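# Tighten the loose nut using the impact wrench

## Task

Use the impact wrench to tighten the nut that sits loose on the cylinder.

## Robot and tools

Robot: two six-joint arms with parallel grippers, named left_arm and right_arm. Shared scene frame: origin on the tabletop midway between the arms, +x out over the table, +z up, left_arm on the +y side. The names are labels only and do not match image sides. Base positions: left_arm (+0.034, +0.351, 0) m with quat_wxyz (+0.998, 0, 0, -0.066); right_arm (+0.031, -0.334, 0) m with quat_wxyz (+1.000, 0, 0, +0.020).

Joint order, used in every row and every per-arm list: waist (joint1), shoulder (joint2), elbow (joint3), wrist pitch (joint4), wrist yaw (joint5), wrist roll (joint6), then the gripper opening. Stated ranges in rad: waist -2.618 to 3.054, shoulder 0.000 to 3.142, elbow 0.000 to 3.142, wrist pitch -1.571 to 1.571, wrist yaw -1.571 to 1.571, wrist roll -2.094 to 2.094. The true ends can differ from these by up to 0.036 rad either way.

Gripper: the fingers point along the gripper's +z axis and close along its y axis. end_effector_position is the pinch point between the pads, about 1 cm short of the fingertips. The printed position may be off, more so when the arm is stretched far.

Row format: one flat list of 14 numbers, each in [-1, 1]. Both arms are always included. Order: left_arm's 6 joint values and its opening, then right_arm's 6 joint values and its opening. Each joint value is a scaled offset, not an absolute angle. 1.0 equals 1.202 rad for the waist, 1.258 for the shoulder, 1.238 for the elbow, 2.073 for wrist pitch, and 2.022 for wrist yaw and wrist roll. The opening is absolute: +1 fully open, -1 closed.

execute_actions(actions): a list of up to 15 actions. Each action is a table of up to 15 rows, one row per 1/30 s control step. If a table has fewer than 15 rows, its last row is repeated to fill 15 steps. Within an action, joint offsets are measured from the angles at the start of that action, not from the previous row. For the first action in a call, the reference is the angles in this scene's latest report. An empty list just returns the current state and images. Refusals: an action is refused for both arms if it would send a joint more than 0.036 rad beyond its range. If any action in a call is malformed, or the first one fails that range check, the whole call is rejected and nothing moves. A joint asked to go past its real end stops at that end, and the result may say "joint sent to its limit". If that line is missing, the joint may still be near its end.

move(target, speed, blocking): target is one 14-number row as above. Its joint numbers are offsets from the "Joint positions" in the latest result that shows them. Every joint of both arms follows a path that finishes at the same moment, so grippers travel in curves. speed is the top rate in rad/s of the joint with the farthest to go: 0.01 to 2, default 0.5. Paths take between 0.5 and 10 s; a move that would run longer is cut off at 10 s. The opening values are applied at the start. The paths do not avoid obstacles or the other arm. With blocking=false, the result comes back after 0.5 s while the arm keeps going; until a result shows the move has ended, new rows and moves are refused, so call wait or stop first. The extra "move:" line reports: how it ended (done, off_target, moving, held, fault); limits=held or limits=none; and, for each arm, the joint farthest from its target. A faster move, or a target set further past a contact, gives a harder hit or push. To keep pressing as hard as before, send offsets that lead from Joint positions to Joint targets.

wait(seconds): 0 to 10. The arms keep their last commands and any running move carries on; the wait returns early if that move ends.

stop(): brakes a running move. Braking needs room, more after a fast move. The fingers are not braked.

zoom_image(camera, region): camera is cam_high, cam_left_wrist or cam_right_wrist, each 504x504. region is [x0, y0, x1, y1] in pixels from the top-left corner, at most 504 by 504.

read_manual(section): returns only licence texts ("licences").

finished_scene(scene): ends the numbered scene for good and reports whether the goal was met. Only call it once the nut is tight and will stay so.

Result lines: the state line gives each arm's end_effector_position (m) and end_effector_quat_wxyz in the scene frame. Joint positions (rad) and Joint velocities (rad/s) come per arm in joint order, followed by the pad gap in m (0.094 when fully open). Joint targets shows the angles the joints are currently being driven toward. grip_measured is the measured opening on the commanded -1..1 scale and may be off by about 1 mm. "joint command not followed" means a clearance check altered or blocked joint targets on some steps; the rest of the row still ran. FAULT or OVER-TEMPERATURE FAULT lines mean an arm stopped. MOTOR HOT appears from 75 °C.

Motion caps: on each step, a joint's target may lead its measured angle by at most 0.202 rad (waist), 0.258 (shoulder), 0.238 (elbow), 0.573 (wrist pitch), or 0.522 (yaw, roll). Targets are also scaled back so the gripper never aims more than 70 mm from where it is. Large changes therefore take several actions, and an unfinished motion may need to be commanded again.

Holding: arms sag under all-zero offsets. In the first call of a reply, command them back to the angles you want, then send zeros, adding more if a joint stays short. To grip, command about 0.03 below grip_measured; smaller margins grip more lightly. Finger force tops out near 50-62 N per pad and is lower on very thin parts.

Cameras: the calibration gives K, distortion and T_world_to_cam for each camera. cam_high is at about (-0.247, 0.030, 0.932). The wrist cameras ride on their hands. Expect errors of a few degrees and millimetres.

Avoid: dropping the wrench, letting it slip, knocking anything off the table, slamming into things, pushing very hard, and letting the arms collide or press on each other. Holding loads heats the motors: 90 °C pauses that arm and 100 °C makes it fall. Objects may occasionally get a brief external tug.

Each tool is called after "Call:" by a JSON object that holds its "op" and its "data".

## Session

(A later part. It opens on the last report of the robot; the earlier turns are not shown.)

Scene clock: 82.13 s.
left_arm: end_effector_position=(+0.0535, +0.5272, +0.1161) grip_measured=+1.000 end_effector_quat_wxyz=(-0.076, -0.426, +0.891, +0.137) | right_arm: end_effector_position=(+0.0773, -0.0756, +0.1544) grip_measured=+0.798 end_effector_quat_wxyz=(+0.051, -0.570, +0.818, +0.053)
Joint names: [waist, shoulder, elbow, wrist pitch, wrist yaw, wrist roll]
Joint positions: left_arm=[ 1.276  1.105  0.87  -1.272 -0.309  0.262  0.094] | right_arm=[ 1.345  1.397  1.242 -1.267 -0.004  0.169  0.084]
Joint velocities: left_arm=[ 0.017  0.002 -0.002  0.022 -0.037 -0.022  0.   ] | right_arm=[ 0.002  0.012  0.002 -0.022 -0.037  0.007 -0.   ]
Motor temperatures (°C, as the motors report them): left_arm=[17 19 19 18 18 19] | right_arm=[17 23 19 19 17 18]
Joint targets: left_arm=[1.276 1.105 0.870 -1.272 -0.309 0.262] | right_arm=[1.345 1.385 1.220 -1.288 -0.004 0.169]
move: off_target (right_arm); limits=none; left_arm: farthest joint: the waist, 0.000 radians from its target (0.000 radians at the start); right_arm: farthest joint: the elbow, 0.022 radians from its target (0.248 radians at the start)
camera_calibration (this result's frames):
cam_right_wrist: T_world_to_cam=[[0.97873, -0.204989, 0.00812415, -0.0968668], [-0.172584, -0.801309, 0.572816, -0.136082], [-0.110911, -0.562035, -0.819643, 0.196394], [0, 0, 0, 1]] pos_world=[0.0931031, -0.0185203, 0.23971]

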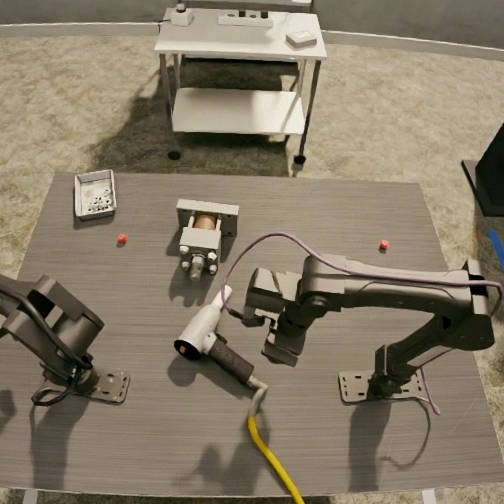

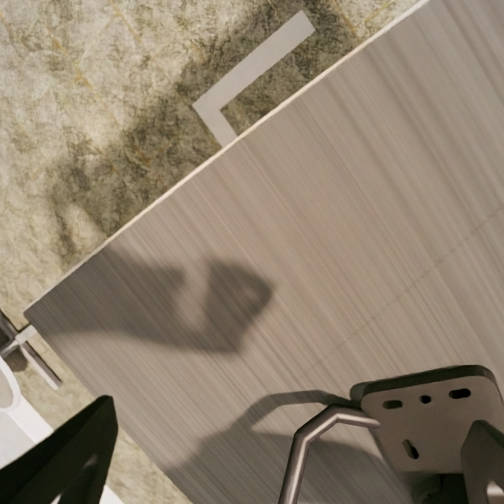

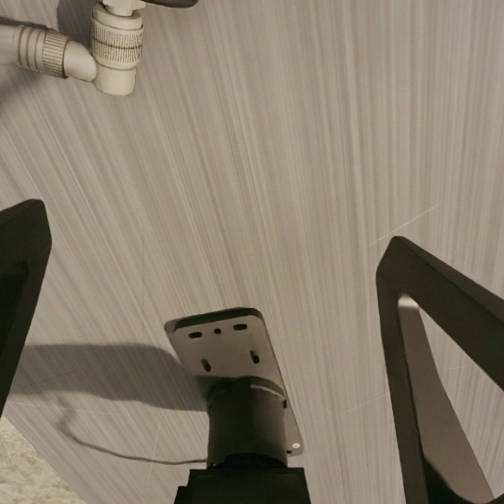

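Call:
{"op": "move", "data": {"target": [-1,0,0.1,0,0.153,-0.13,1, -0.3,-0.3,-0.2,0,0,0,0.8], "speed": 1}}

Call:
{"op": "zoom_image", "data": {"camera": "cam_high", "region": [150, 260, 290, 400]}}

Scene clock: 86.50 s.
left_arm: end_effector_position=(+0.2237, +0.3435, +0.1325) grip_measured=+1.000 end_effector_quat_wxyz=(+0.076, +0.028, +0.997, +0.002) | right_arm: end_effector_position=(+0.1319, -0.1599, +0.1605) grip_measured=+0.798 end_effector_quat_wxyz=(+0.113, -0.416, +0.899, +0.080)
Joint names: [waist, shoulder, elbow, wrist pitch, wrist yaw, wrist roll]
Joint positions: left_arm=[ 0.084  1.105  0.959 -1.272 -0.006  0.007  0.094] | right_arm=[ 0.995  1.041  1.013 -1.265 -0.004  0.169  0.084]
Joint velocities: left_arm=[-0.002  0.012 -0.007 -0.022 -0.007  0.022  0.   ] | right_arm=[-0.022  0.002 -0.012 -0.022  0.051 -0.051  0.   ]
Motor temperatures (°C, as the motors report them): left_arm=[17 19 19 18 18 19] | right_arm=[17 22 18 19 17 18]
Joint targets: left_arm=[0.075 1.105 0.993 -1.272 0.000 -0.001] | right_arm=[0.985 1.020 0.994 -1.267 -0.004 0.169]
move: off_target (left_arm, right_arm); limits=none; left_arm: farthest joint: the elbow, 0.035 radians from its target (0.124 radians at the start); right_arm: farthest joint: the shoulder, 0.021 radians from its target (0.377 radians at the start)
camera_calibration (this result's frames):
cam_left_wrist: T_world_to_cam=[[0.00910005, -0.997976, -0.06294, 0.35271], [-0.951166, -0.0280603, 0.307402, 0.234219], [-0.308546, 0.057069, -0.949496, 0.272552], [0, 0, 0, 1]] pos_world=[0.303667, 0.343014, 0.208987]
cam_right_wrist: T_world_to_cam=[[0.848417, -0.529307, 0.00485796, -0.201726], [-0.471053, -0.750794, 0.463052, -0.132647], [-0.241449, -0.39515, -0.886318, 0.214656], [0, 0, 0, 1]] pos_world=[0.160493, -0.121544, 0.252656]

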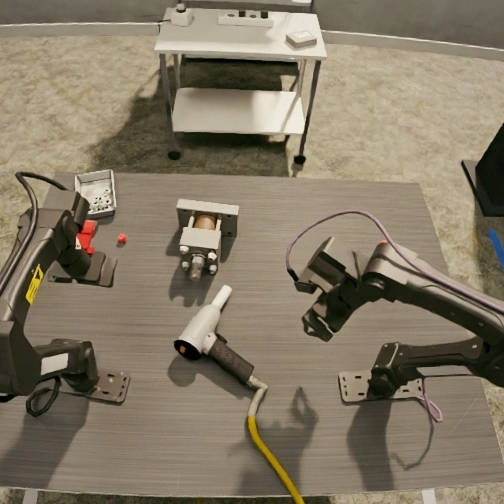

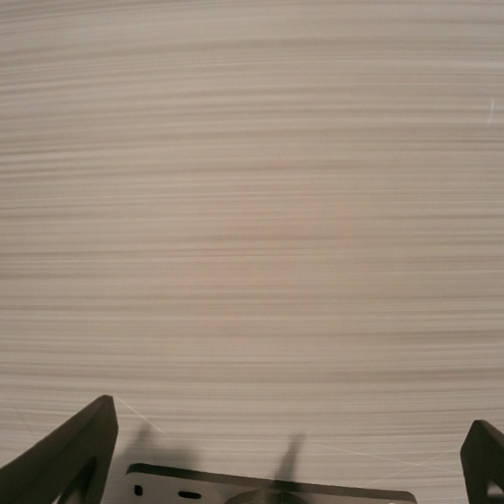

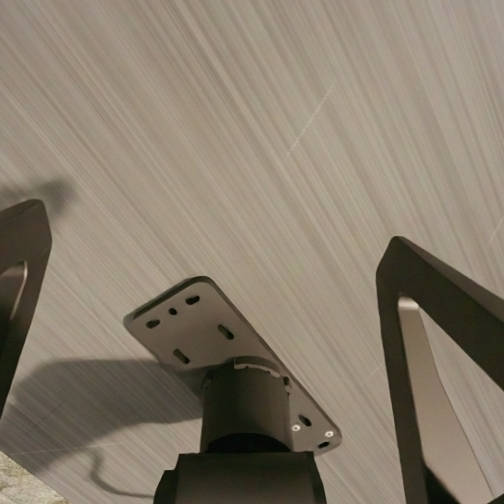

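Region (150, 260, 290, 400) of cam_high's 504x504 image, scaled by 3.600, with more detail than that image has.

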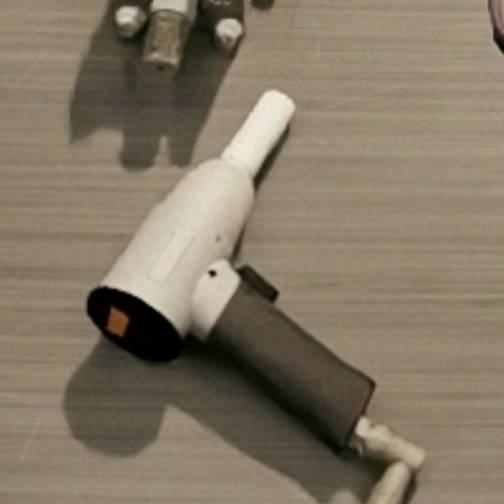

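Call:
{"op": "move", "data": {"target": [-0.868,0.49,0.4,-0.007,0,-0.292,1, 0,0,0,0,0,0,0.8], "speed": 0.8}}

Scene clock: 93.23 s.
left_arm: end_effector_position=(+0.1756, +0.0781, +0.1139) grip_measured=+1.000 end_effector_quat_wxyz=(-0.007, +0.257, +0.966, +0.007) | right_arm: end_effector_position=(+0.1319, -0.1599, +0.1605) grip_measured=+0.798 end_effector_quat_wxyz=(+0.113, -0.416, +0.899, +0.080)
Joint names: [waist, shoulder, elbow, wrist pitch, wrist yaw, wrist roll]
Joint positions: left_arm=[-0.961  1.726  1.417 -1.282  0.001 -0.575  0.094] | right_arm=[ 0.995  1.041  1.013 -1.265 -0.004  0.169  0.084]
Joint velocities: left_arm=[-0.007 -0.002 -0.007 -0.022 -0.037 -0.037  0.   ] | right_arm=[-0.007 -0.007  0.027 -0.007  0.022 -0.037 -0.   ]
Motor temperatures (°C, as the motors report them): left_arm=[17 19 20 19 18 19] | right_arm=[17 21 18 19 17 18]
Joint targets: left_arm=[-0.960 1.722 1.454 -1.287 -0.006 -0.583] | right_arm=[0.995 1.041 1.013 -1.265 -0.004 0.169]
move: off_target (left_arm); limits=none; left_arm: farthest joint: the elbow, 0.037 radians from its target (0.495 radians at the start); right_arm: farthest joint: the waist, 0.000 radians from its target (0.000 radians at the start)
camera_calibration (this result's frames):
cam_left_wrist: T_world_to_cam=[[-0.446773, -0.891463, -0.0754122, 0.160274], [-0.807957, 0.365848, 0.46191, 0.113215], [-0.384187, 0.267299, -0.883715, 0.244553], [0, 0, 0, 1]] pos_world=[0.257033, 0.0360901, 0.175906]
cam_right_wrist: T_world_to_cam=[[0.848417, -0.529307, 0.00485796, -0.201726], [-0.471053, -0.750794, 0.463052, -0.132647], [-0.241449, -0.39515, -0.886318, 0.214656], [0, 0, 0, 1]] pos_world=[0.160493, -0.121544, 0.252656]

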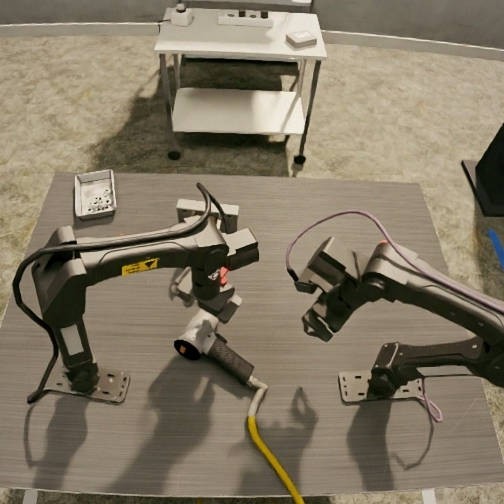

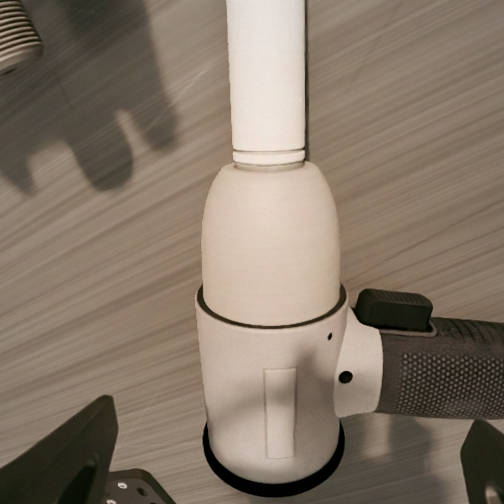

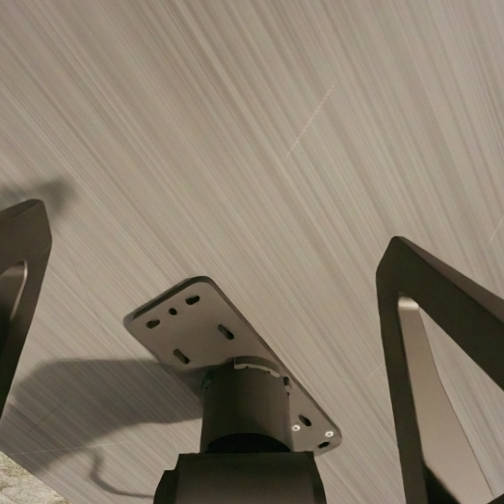

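Call:
{"op": "move", "data": {"target": [0.033,0.083,-0.14,0.156,0,0.012,0.6, 0,0,0,0,0,0,0.8], "speed": 0.25}}

Scene clock: 100.17 s.
left_arm: end_effector_position=(+0.1936, +0.0653, +0.0417) grip_measured=+0.601 end_effector_quat_wxyz=(+0.001, +0.249, +0.968, -0.002) | right_arm: end_effector_position=(+0.1319, -0.1599, +0.1605) grip_measured=+0.798 end_effector_quat_wxyz=(+0.113, -0.416, +0.899, +0.080)
Joint names: [waist, shoulder, elbow, wrist pitch, wrist yaw, wrist roll]
Joint positions: left_arm=[-0.93   1.832  1.254 -0.988  0.001 -0.559  0.075] | right_arm=[ 0.995  1.041  1.013 -1.265 -0.004  0.169  0.084]
Joint velocities: left_arm=[ 0.007 -0.022 -0.007 -0.007 -0.125  0.022 -0.   ] | right_arm=[-0.007  0.012  0.007  0.022  0.051  0.007 -0.   ]
Motor temperatures (°C, as the motors report them): left_arm=[17 20 20 18 18 19] | right_arm=[17 20 19 19 17 17]
Joint targets: left_arm=[-0.921 1.830 1.244 -0.959 0.001 -0.550] | right_arm=[0.995 1.041 1.013 -1.265 -0.004 0.169]
move: off_target (left_arm); limits=none; left_arm: farthest joint: the wrist pitch, 0.030 radians from its target (0.323 radians at the start); right_arm: farthest joint: the waist, 0.000 radians from its target (0.000 radians at the start)
camera_calibration (this result's frames):
cam_left_wrist: T_world_to_cam=[[-0.432327, -0.899643, -0.0611176, 0.148598], [-0.818709, 0.36322, 0.444732, 0.16874], [-0.377901, 0.242307, -0.893576, 0.19194], [0, 0, 0, 1]] pos_world=[0.274926, 0.0258871, 0.10555]
cam_right_wrist: T_world_to_cam=[[0.848417, -0.529307, 0.00485796, -0.201726], [-0.471053, -0.750794, 0.463052, -0.132647], [-0.241449, -0.39515, -0.886318, 0.214656], [0, 0, 0, 1]] pos_world=[0.160493, -0.121544, 0.252656]

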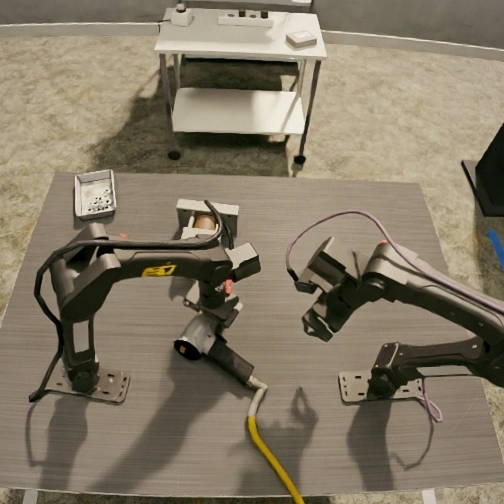

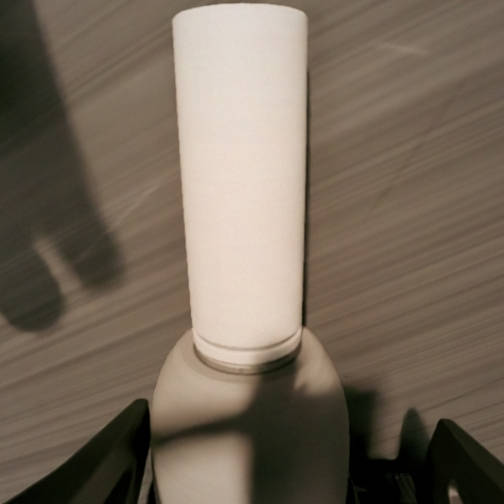

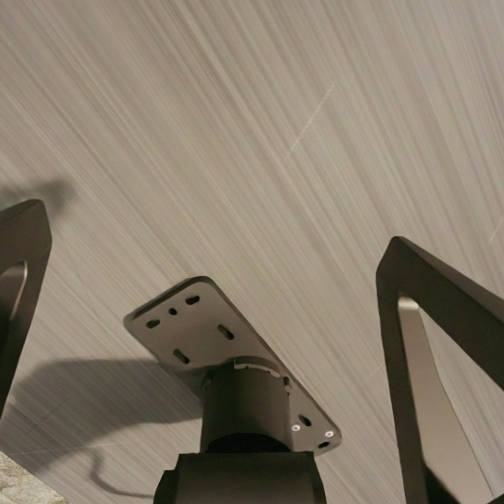

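Call:
{"op": "move", "data": {"target": [0.024,-0.02,-0.068,0.035,0,0.025,0.6, 0,0,0,0,0,0,0.8], "speed": 0.15}}

Call:
{"op": "move", "data": {"target": [0,0,0,0,0,0,0.0, 0,0,0,0,0,0,0.8]}}

Scene clock: 104.17 s.
left_arm: end_effector_position=(+0.1940, +0.0778, +0.0246) grip_measured=+0.601 end_effector_quat_wxyz=(-0.004, +0.260, +0.966, +0.003) | right_arm: end_effector_position=(+0.1319, -0.1599, +0.1605) grip_measured=+0.798 end_effector_quat_wxyz=(+0.113, -0.416, +0.899, +0.080)
Joint names: [waist, shoulder, elbow, wrist pitch, wrist yaw, wrist roll]
Joint positions: left_arm=[-0.91   1.832  1.181 -0.931  0.001 -0.517  0.075] | right_arm=[ 0.995  1.041  1.013 -1.265 -0.004  0.169  0.084]
Joint velocities: left_arm=[-0.007  0.022 -0.007  0.022 -0.007  0.022 -0.   ] | right_arm=[ 0.002 -0.017 -0.007  0.007  0.066 -0.022  0.   ]
Motor temperatures (°C, as the motors report them): left_arm=[17 21 19 19 18 19] | right_arm=[17 19 19 19 17 17]
Joint targets: left_arm=[-0.901 1.807 1.170 -0.916 0.001 -0.509] | right_arm=[0.995 1.041 1.013 -1.265 -0.004 0.169]
move: off_target (left_arm); limits=none; left_arm: farthest joint: the shoulder, 0.025 radians from its target (0.025 radians at the start); right_arm: farthest joint: the waist, 0.000 radians from its target (0.000 radians at the start)
camera_calibration (this result's frames):
cam_left_wrist: T_world_to_cam=[[-0.452647, -0.888985, -0.0694024, 0.162197], [-0.806865, 0.375213, 0.456272, 0.168609], [-0.379578, 0.262529, -0.88713, 0.172288], [0, 0, 0, 1]] pos_world=[0.27486, 0.0356956, 0.0871673]
cam_right_wrist: T_world_to_cam=[[0.848417, -0.529307, 0.00485796, -0.201726], [-0.471053, -0.750794, 0.463052, -0.132647], [-0.241449, -0.39515, -0.886318, 0.214656], [0, 0, 0, 1]] pos_world=[0.160493, -0.121544, 0.252656]

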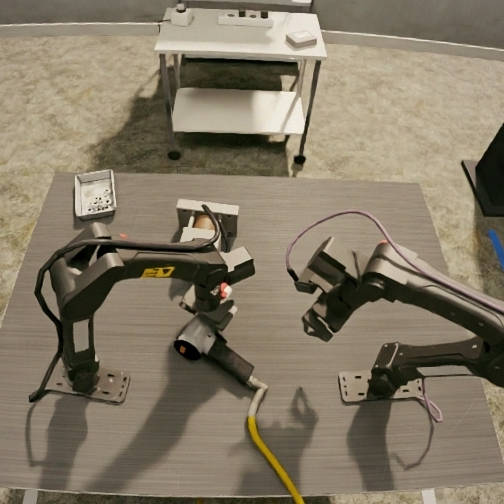

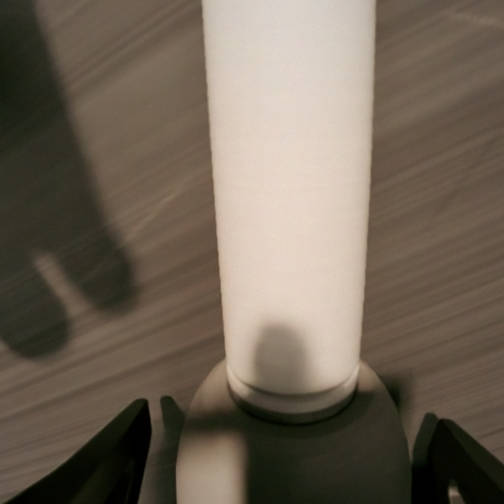

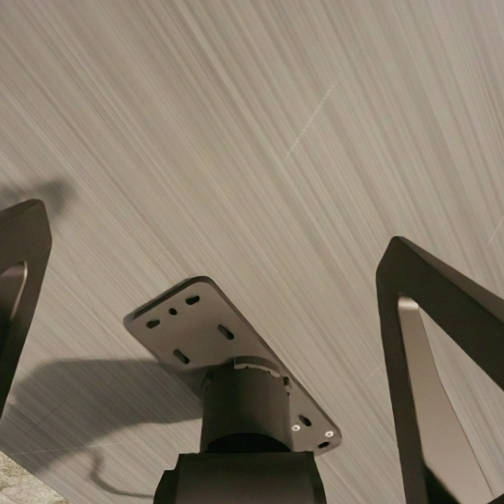

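Scene clock: 104.67 s.
left_arm: end_effector_position=(+0.1936, +0.0772, +0.0245) grip_measured=+0.127 end_effector_quat_wxyz=(-0.005, +0.261, +0.965, +0.002) | right_arm: end_effector_position=(+0.1319, -0.1599, +0.1605) grip_measured=+0.798 end_effector_quat_wxyz=(+0.113, -0.416, +0.899, +0.080)
Joint names: [waist, shoulder, elbow, wrist pitch, wrist yaw, wrist roll]
Joint positions: left_arm=[-0.91   1.832  1.181 -0.929  0.005 -0.516  0.053] | right_arm=[ 0.995  1.041  1.013 -1.265 -0.004  0.169  0.084]
Joint velocities: left_arm=[ 0.007 -0.012 -0.007 -0.037 -0.037  0.007  0.   ] | right_arm=[ 0.012 -0.002 -0.022 -0.037 -0.037 -0.022  0.   ]
Motor temperatures (°C, as the motors report them): left_arm=[17 21 19 19 18 19] | right_arm=[17 19 19 19 17 17]
Joint targets: left_arm=[-0.910 1.832 1.181 -0.930 0.001 -0.517] | right_arm=[0.995 1.041 1.013 -1.265 -0.004 0.169]
move: done; limits=none; left_arm: farthest joint: the wrist yaw, 0.004 radians from its target (0.000 radians at the start); right_arm: farthest joint: the waist, 0.000 radians from its target (0.000 radians at the start)
camera_calibration (this result's frames):
cam_left_wrist: T_world_to_cam=[[-0.453795, -0.888666, -0.0658921, 0.161602], [-0.805353, 0.377353, 0.457178, 0.168122], [-0.381415, 0.260532, -0.886931, 0.172715], [0, 0, 0, 1]] pos_world=[0.274607, 0.0351714, 0.0869724]
cam_right_wrist: T_world_to_cam=[[0.848417, -0.529307, 0.00485796, -0.201726], [-0.471053, -0.750794, 0.463052, -0.132647], [-0.241449, -0.39515, -0.886318, 0.214656], [0, 0, 0, 1]] pos_world=[0.160493, -0.121544, 0.252656]

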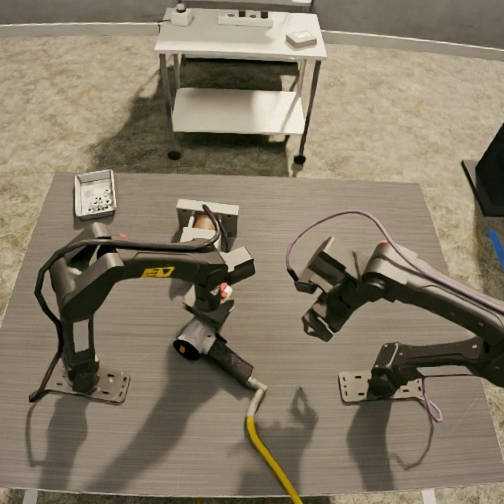

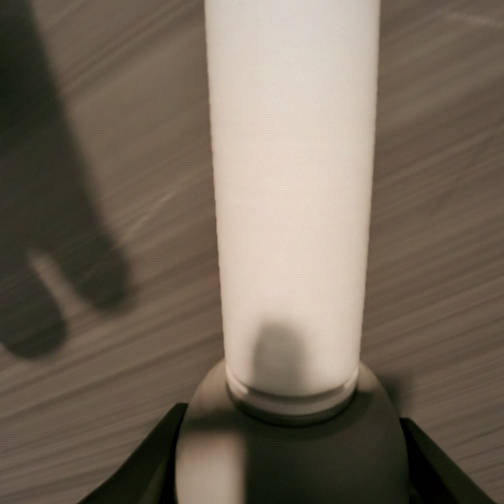

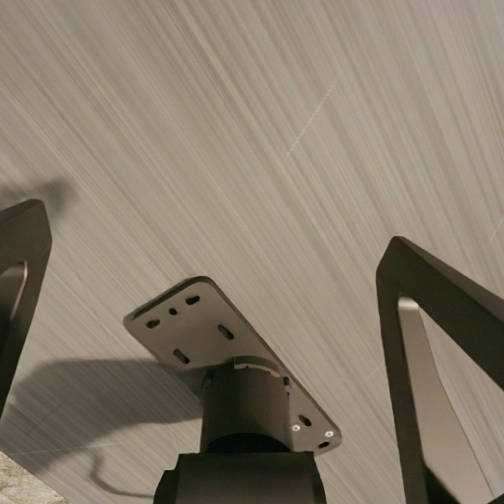

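Call:
{"op": "move", "data": {"target": [-0.008,-0.17,0.075,-0.087,0,0,0.0, 0,0,0,0,0,0,0.8], "speed": 0.15}}

Scene clock: 114.47 s.
left_arm: end_effector_position=(+0.1896, +0.1003, +0.0734) grip_measured=+0.127 end_effector_quat_wxyz=(+0.016, +0.263, +0.965, +0.013) | right_arm: end_effector_position=(+0.1319, -0.1599, +0.1605) grip_measured=+0.798 end_effector_quat_wxyz=(+0.113, -0.416, +0.899, +0.080)
Joint names: [waist, shoulder, elbow, wrist pitch, wrist yaw, wrist roll]
Joint positions: left_arm=[-0.91   1.679  1.201 -1.087 -0.041 -0.51   0.053] | right_arm=[ 0.995  1.041  1.013 -1.265 -0.004  0.169  0.084]
Joint velocities: left_arm=[-0.007 -0.002 -0.012 -0.037  0.037  0.066 -0.001] | right_arm=[-0.007 -0.007 -0.007  0.066 -0.022 -0.007  0.001]
Motor temperatures (°C, as the motors report them): left_arm=[17 22 20 18 18 19] | right_arm=[17 19 19 19 17 17]
Joint targets: left_arm=[-0.919 1.618 1.274 -1.110 0.005 -0.516] | right_arm=[0.995 1.041 1.013 -1.265 -0.004 0.169]
move: off_target (left_arm); limits=none; left_arm: farthest joint: the elbow, 0.073 radians from its target (0.093 radians at the start); right_arm: farthest joint: the waist, 0.000 radians from its target (0.000 radians at the start)
camera_calibration (this result's frames):
cam_left_wrist: T_world_to_cam=[[-0.454788, -0.885393, -0.0961672, 0.18559], [-0.824056, 0.377391, 0.422502, 0.139905], [-0.337787, 0.271396, -0.901246, 0.200237], [0, 0, 0, 1]] pos_world=[0.267331, 0.0571774, 0.1392]
cam_right_wrist: T_world_to_cam=[[0.848417, -0.529307, 0.00485796, -0.201726], [-0.471053, -0.750794, 0.463052, -0.132647], [-0.241449, -0.39515, -0.886318, 0.214656], [0, 0, 0, 1]] pos_world=[0.160493, -0.121544, 0.252656]

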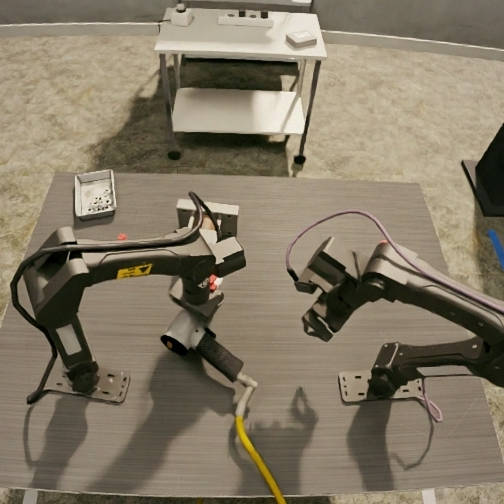

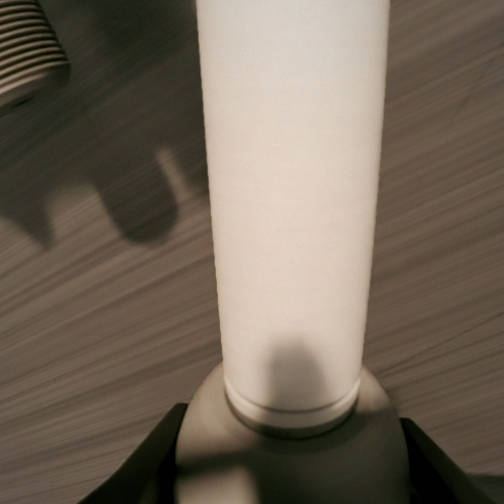

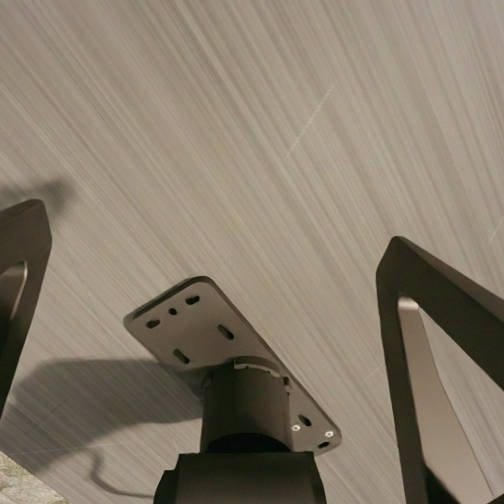

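Call:
{"op": "move", "data": {"target": [-0.021,-0.0485,0.072,-0.021,0.045,-0.21,0.0, -0.07,0.3,-0.58,1,0,-0.083,-1], "speed": 0.8}}

Scene clock: 120.37 s.
left_arm: end_effector_position=(+0.1738, +0.1020, +0.0745) grip_measured=+0.127 end_effector_quat_wxyz=(-0.008, +0.098, +0.995, +0.018) | right_arm: end_effector_position=(+0.2474, -0.0202, +0.1201) grip_measured=-0.996 end_effector_quat_wxyz=(+0.531, -0.369, +0.709, +0.281)
Joint names: [waist, shoulder, elbow, wrist pitch, wrist yaw, wrist roll]
Joint positions: left_arm=[-0.933  1.684  1.211 -1.137 -0.008 -0.871  0.053] | right_arm=[ 0.921  1.403  0.312  0.809 -0.004  0.006  0.   ]
Joint velocities: left_arm=[ 0.007 -0.002  0.007  0.051 -0.037  0.066  0.   ] | right_arm=[ 0.002 -0.027 -0.012  0.037  0.037  0.037  0.001]
Motor temperatures (°C, as the motors report them): left_arm=[17 23 21 18 18 19] | right_arm=[17 18 19 20 17 17]
Joint targets: left_arm=[-0.935 1.618 1.290 -1.131 0.050 -0.935] | right_arm=[0.911 1.418 0.295 0.807 -0.004 0.001]
move: off_target (left_arm); limits=none; left_arm: farthest joint: the elbow, 0.079 radians from its target (0.089 radians at the start); right_arm: farthest joint: the elbow, 0.017 radians from its target (0.718 radians at the start)
camera_calibration (this result's frames):
cam_left_wrist: T_world_to_cam=[[-0.139985, -0.985073, -0.100176, 0.1358], [-0.883435, 0.0785669, 0.461919, 0.163669], [-0.447154, 0.153161, -0.881246, 0.225028], [0, 0, 0, 1]] pos_world=[0.264223, 0.0864488, 0.136307]
cam_right_wrist: T_world_to_cam=[[0.82846, -0.542475, 0.139195, -0.237069], [-0.413886, -0.760474, -0.500377, 0.146689], [0.377296, 0.356931, -0.854545, 0.120281], [0, 0, 0, 1]] pos_world=[0.211734, -0.0599827, 0.209184]

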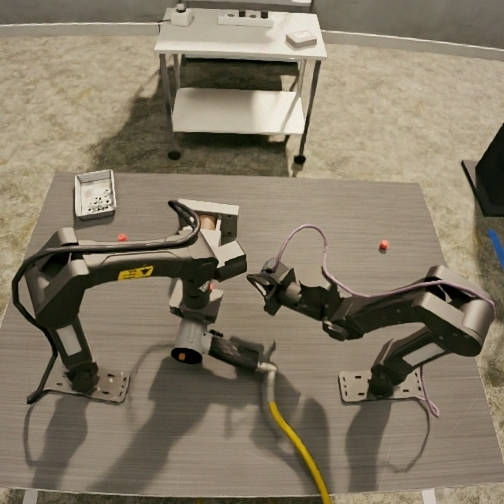

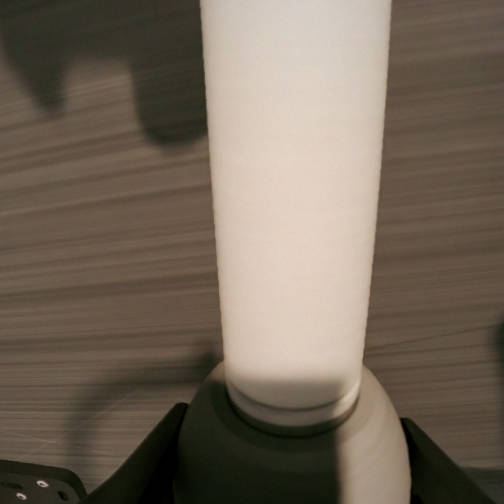

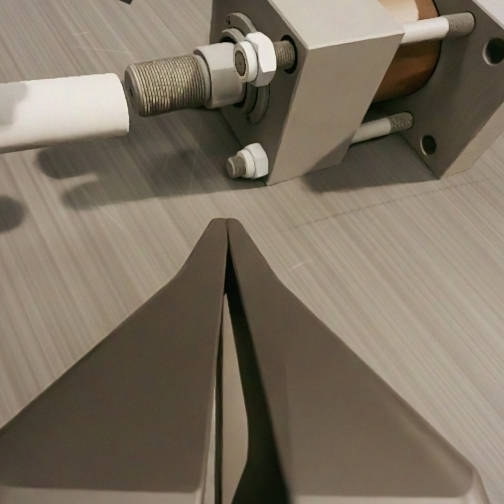

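Call:
{"op": "move", "data": {"target": [0.07,0.0,0.132,0.008,0.034,-0.02,0.0, -0.05,0,0,0,0,0.77,-1], "speed": 0.6}}

Scene clock: 133.20 s.
left_arm: end_effector_position=(+0.2012, +0.0923, +0.0810) grip_measured=+0.127 end_effector_quat_wxyz=(-0.001, +0.078, +0.997, +0.003) | right_arm: end_effector_position=(+0.2629, -0.0313, +0.1208) grip_measured=-0.996 end_effector_quat_wxyz=(+0.196, +0.254, +0.757, +0.569)
Joint names: [waist, shoulder, elbow, wrist pitch, wrist yaw, wrist roll]
Joint positions: left_arm=[-0.868  1.732  1.293 -1.138 -0.003 -0.844  0.053] | right_arm=[ 0.871  1.403  0.312  0.812 -0.004  1.562  0.   ]
Joint velocities: left_arm=[-0.012 -0.022 -0.017  0.007  0.007 -0.022 -0.   ] | right_arm=[-0.002  0.022 -0.007 -0.007  0.007  0.007  0.001]
Motor temperatures (°C, as the motors report them): left_arm=[17 25 22 18 19 19] | right_arm=[17 18 18 22 17 17]
Joint targets: left_arm=[-0.849 1.685 1.375 -1.120 0.061 -0.912] | right_arm=[0.861 1.403 0.312 0.809 -0.004 1.563]
move: off_target (left_arm); limits=none; left_arm: farthest joint: the elbow, 0.081 radians from its target (0.163 radians at the start); right_arm: farthest joint: the waist, 0.010 radians from its target (0.060 radians at the start)
camera_calibration (this result's frames):
cam_left_wrist: T_world_to_cam=[[-0.100371, -0.992411, -0.0710395, 0.121098], [-0.891543, 0.0580141, 0.449206, 0.190171], [-0.441676, 0.108422, -0.890599, 0.248308], [0, 0, 0, 1]] pos_world=[0.291372, 0.0822241, 0.14432]
cam_right_wrist: T_world_to_cam=[[-0.0511093, -0.322059, -0.945339, 0.113171], [-0.989846, -0.109377, 0.0907784, 0.245426], [-0.132635, 0.94038, -0.313199, 0.205876], [0, 0, 0, 1]] pos_world=[0.276025, -0.13031, 0.149185]

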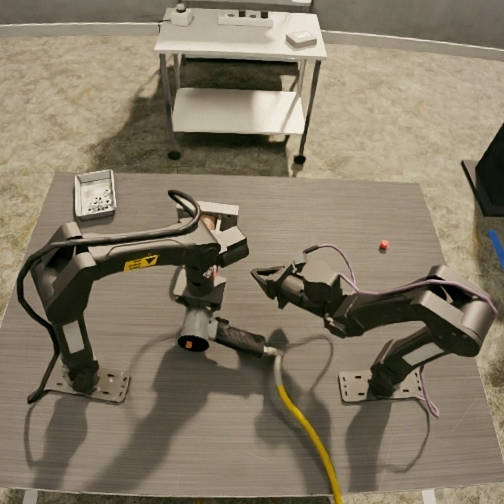

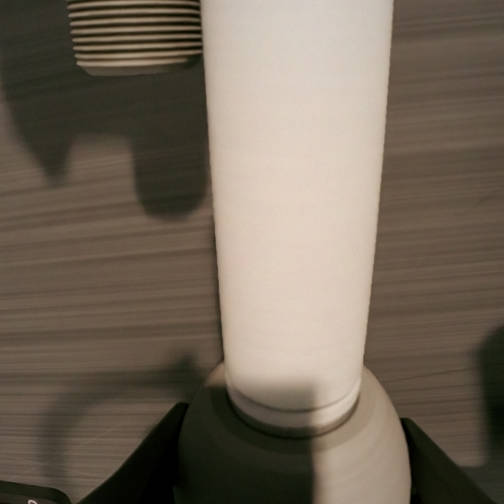

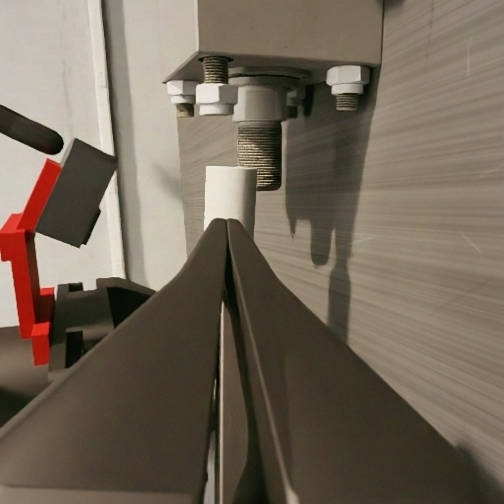

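Call:
{"op": "move", "data": {"target": [0.021,-0.02,0.116,-0.016,0.032,-0.034,0.0, 0.03,0,0,-0.05,0,-0.77,-1], "speed": 0.8}}

Scene clock: 142.97 s.
left_arm: end_effector_position=(+0.2060, +0.0876, +0.0817) grip_measured=+0.127 end_effector_quat_wxyz=(-0.011, +0.075, +0.997, +0.014) | right_arm: end_effector_position=(+0.2518, -0.0297, +0.1042) grip_measured=-0.997 end_effector_quat_wxyz=(+0.509, -0.367, +0.732, +0.264)
Joint names: [waist, shoulder, elbow, wrist pitch, wrist yaw, wrist roll]
Joint positions: left_arm=[-0.861  1.784  1.357 -1.18   0.001 -0.844  0.053] | right_arm=[ 0.897  1.403  0.312  0.741 -0.004  0.011  0.   ]
Joint velocities: left_arm=[ 0.002 -0.017  0.002  0.081  0.066  0.007 -0.001] | right_arm=[-0.007 -0.002 -0.007 -0.037 -0.022  0.066 -0.001]
Motor temperatures (°C, as the motors report them): left_arm=[17 26 23 18 19 20] | right_arm=[17 18 19 23 17 17]
Joint targets: left_arm=[-0.843 1.707 1.437 -1.172 0.062 -0.913] | right_arm=[0.907 1.403 0.312 0.708 -0.004 0.005]
move: off_target (left_arm, right_arm); limits=none; left_arm: farthest joint: the elbow, 0.079 radians from its target (0.143 radians at the start); right_arm: farthest joint: the wrist pitch, 0.033 radians from its target (0.103 radians at the start)
camera_calibration (this result's frames):
cam_left_wrist: T_world_to_cam=[[-0.0957988, -0.991129, -0.092117, 0.117588], [-0.883131, 0.0419333, 0.467249, 0.192572], [-0.459241, 0.126113, -0.879314, 0.252641], [0, 0, 0, 1]] pos_world=[0.297354, 0.0766088, 0.143004]
cam_right_wrist: T_world_to_cam=[[0.82027, -0.556375, 0.132682, -0.24132], [-0.453503, -0.773987, -0.441904, 0.136843], [0.348558, 0.302309, -0.887196, 0.117468], [0, 0, 0, 1]] pos_world=[0.219061, -0.0638615, 0.196707]

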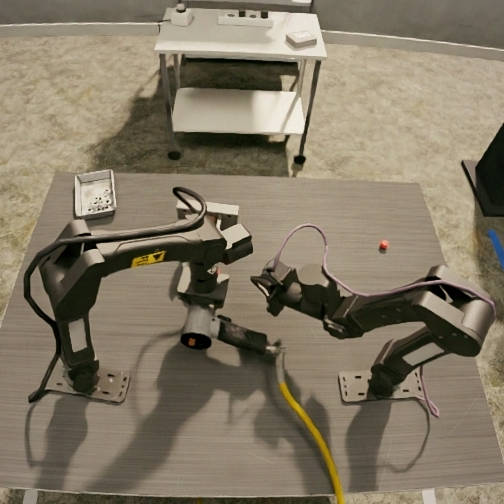

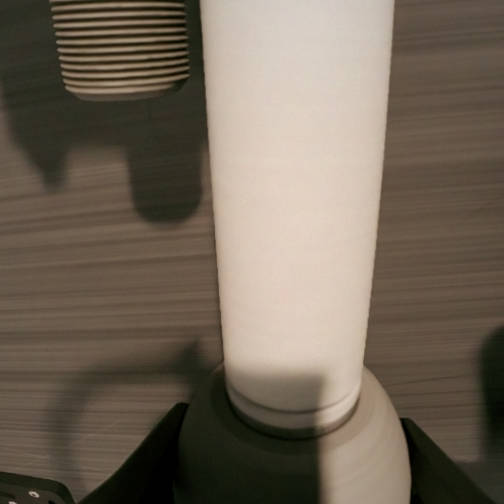

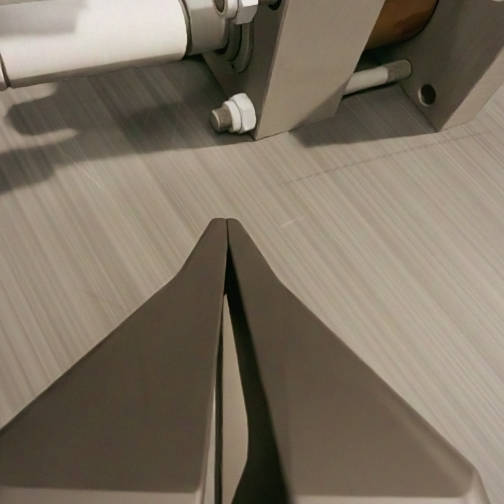

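Call:
{"op": "execute_actions", "data": {"actions": [[[0.015,-0.07,0.065,0.008,0.03,-0.034,0,0,0,0,0.03,0,0,-1],[0.015,-0.075,0.065,0.008,0.03,-0.034,0,0,0,0,0.06,0,0,-1],[0.015,-0.08,0.065,0.008,0.03,-0.034,0,0,0,0,0.09,0,0,-1],[0.015,-0.087,0.065,0.008,0.03,-0.034,0,0,0,0,0.12,0,0,-1]]]}}

Call:
{"op": "wait", "data": {"seconds": 0.5}}

Scene clock: 146.13 s.
left_arm: end_effector_position=(+0.2061, +0.0876, +0.0947) grip_measured=+0.127 end_effector_quat_wxyz=(+0.001, +0.074, +0.997, -0.001) | right_arm: end_effector_position=(+0.2598, -0.0187, +0.1625) grip_measured=-0.997 end_effector_quat_wxyz=(+0.594, -0.334, +0.665, +0.306)
Joint names: [waist, shoulder, elbow, wrist pitch, wrist yaw, wrist roll]
Joint positions: left_arm=[-0.861  1.739  1.357 -1.185  0.    -0.847  0.053] | right_arm=[ 0.897  1.403  0.312  0.983 -0.004  0.01   0.   ]
Joint velocities: left_arm=[ 0.002  0.007 -0.012 -0.007  0.007 -0.007 -0.   ] | right_arm=[ 0.012 -0.017 -0.002  0.139  0.037  0.037 -0.   ]
Motor temperatures (°C, as the motors report them): left_arm=[17 27 23 18 19 20] | right_arm=[17 18 19 23 17 17]
Joint targets: left_arm=[-0.843 1.674 1.438 -1.163 0.061 -0.913] | right_arm=[0.897 1.403 0.312 0.990 -0.004 0.011]
camera_calibration (this result's frames):
cam_left_wrist: T_world_to_cam=[[-0.0914717, -0.993862, -0.0622231, 0.115371], [-0.893256, 0.0542731, 0.44626, 0.189575], [-0.440143, 0.0964012, -0.892738, 0.264115], [0, 0, 0, 1]] pos_world=[0.296141, 0.078913, 0.158364]
cam_right_wrist: T_world_to_cam=[[0.800866, -0.582645, 0.138344, -0.245915], [-0.375373, -0.668427, -0.642107, 0.188916], [0.466593, 0.462311, -0.754029, 0.113703], [0, 0, 0, 1]] pos_world=[0.214806, -0.0695708, 0.241061]

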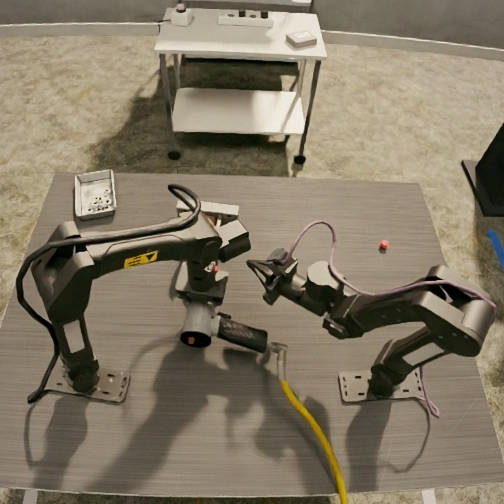

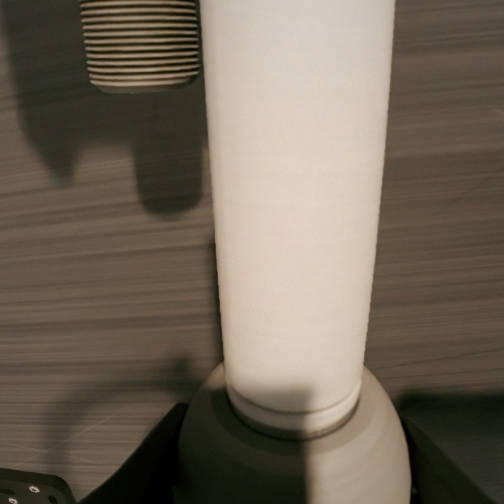

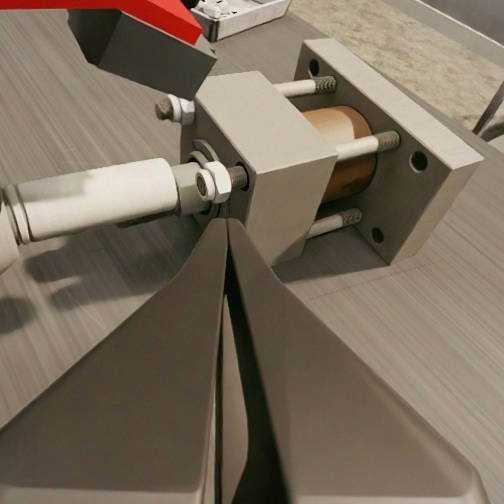

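Scene clock: 146.63 s.
left_arm: end_effector_position=(+0.2060, +0.0877, +0.0947) grip_measured=+0.127 end_effector_quat_wxyz=(+0.001, +0.073, +0.997, -0.001) | right_arm: end_effector_position=(+0.2600, -0.0186, +0.1647) grip_measured=-0.997 end_effector_quat_wxyz=(+0.597, -0.333, +0.662, +0.308)
Joint names: [waist, shoulder, elbow, wrist pitch, wrist yaw, wrist roll]
Joint positions: left_arm=[-0.861  1.739  1.357 -1.186  0.    -0.847  0.053] | right_arm=[ 0.897  1.403  0.312  0.992 -0.004  0.01   0.   ]
Joint velocities: left_arm=[ 0.007 -0.007 -0.007 -0.022 -0.022 -0.066 -0.001] | right_arm=[-0.007  0.002  0.007 -0.022 -0.037 -0.037 -0.001]
Motor temperatures (°C, as the motors report them): left_arm=[17 27 23 18 19 20] | right_arm=[17 18 19 23 17 17]
Joint targets: left_arm=[-0.843 1.674 1.438 -1.163 0.061 -0.913] | right_arm=[0.897 1.403 0.312 0.990 -0.004 0.011]
wait: 0.50 s; at rest by 0.37 s
camera_calibration (this result's frames):
cam_left_wrist: T_world_to_cam=[[-0.0907265, -0.993911, -0.0625207, 0.115324], [-0.893204, 0.0534494, 0.446464, 0.189567], [-0.440404, 0.0963498, -0.892615, 0.264131], [0, 0, 0, 1]] pos_world=[0.296109, 0.0790409, 0.158343]
cam_right_wrist: T_world_to_cam=[[0.800117, -0.583666, 0.138375, -0.246058], [-0.371876, -0.663661, -0.649047, 0.190873], [0.470661, 0.467855, -0.748058, 0.113318], [0, 0, 0, 1]] pos_world=[0.214522, -0.0699575, 0.242702]

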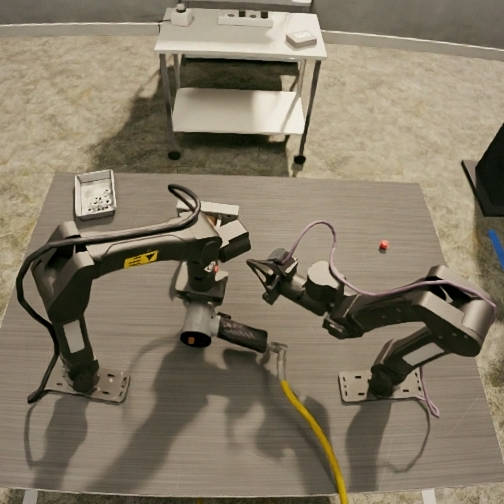

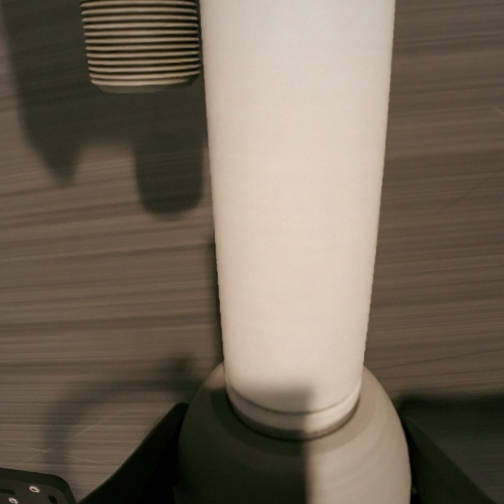

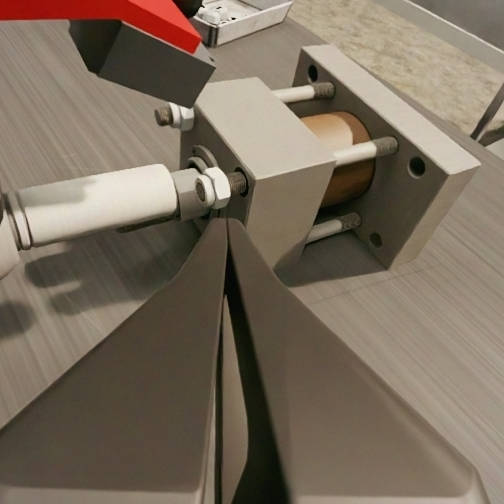

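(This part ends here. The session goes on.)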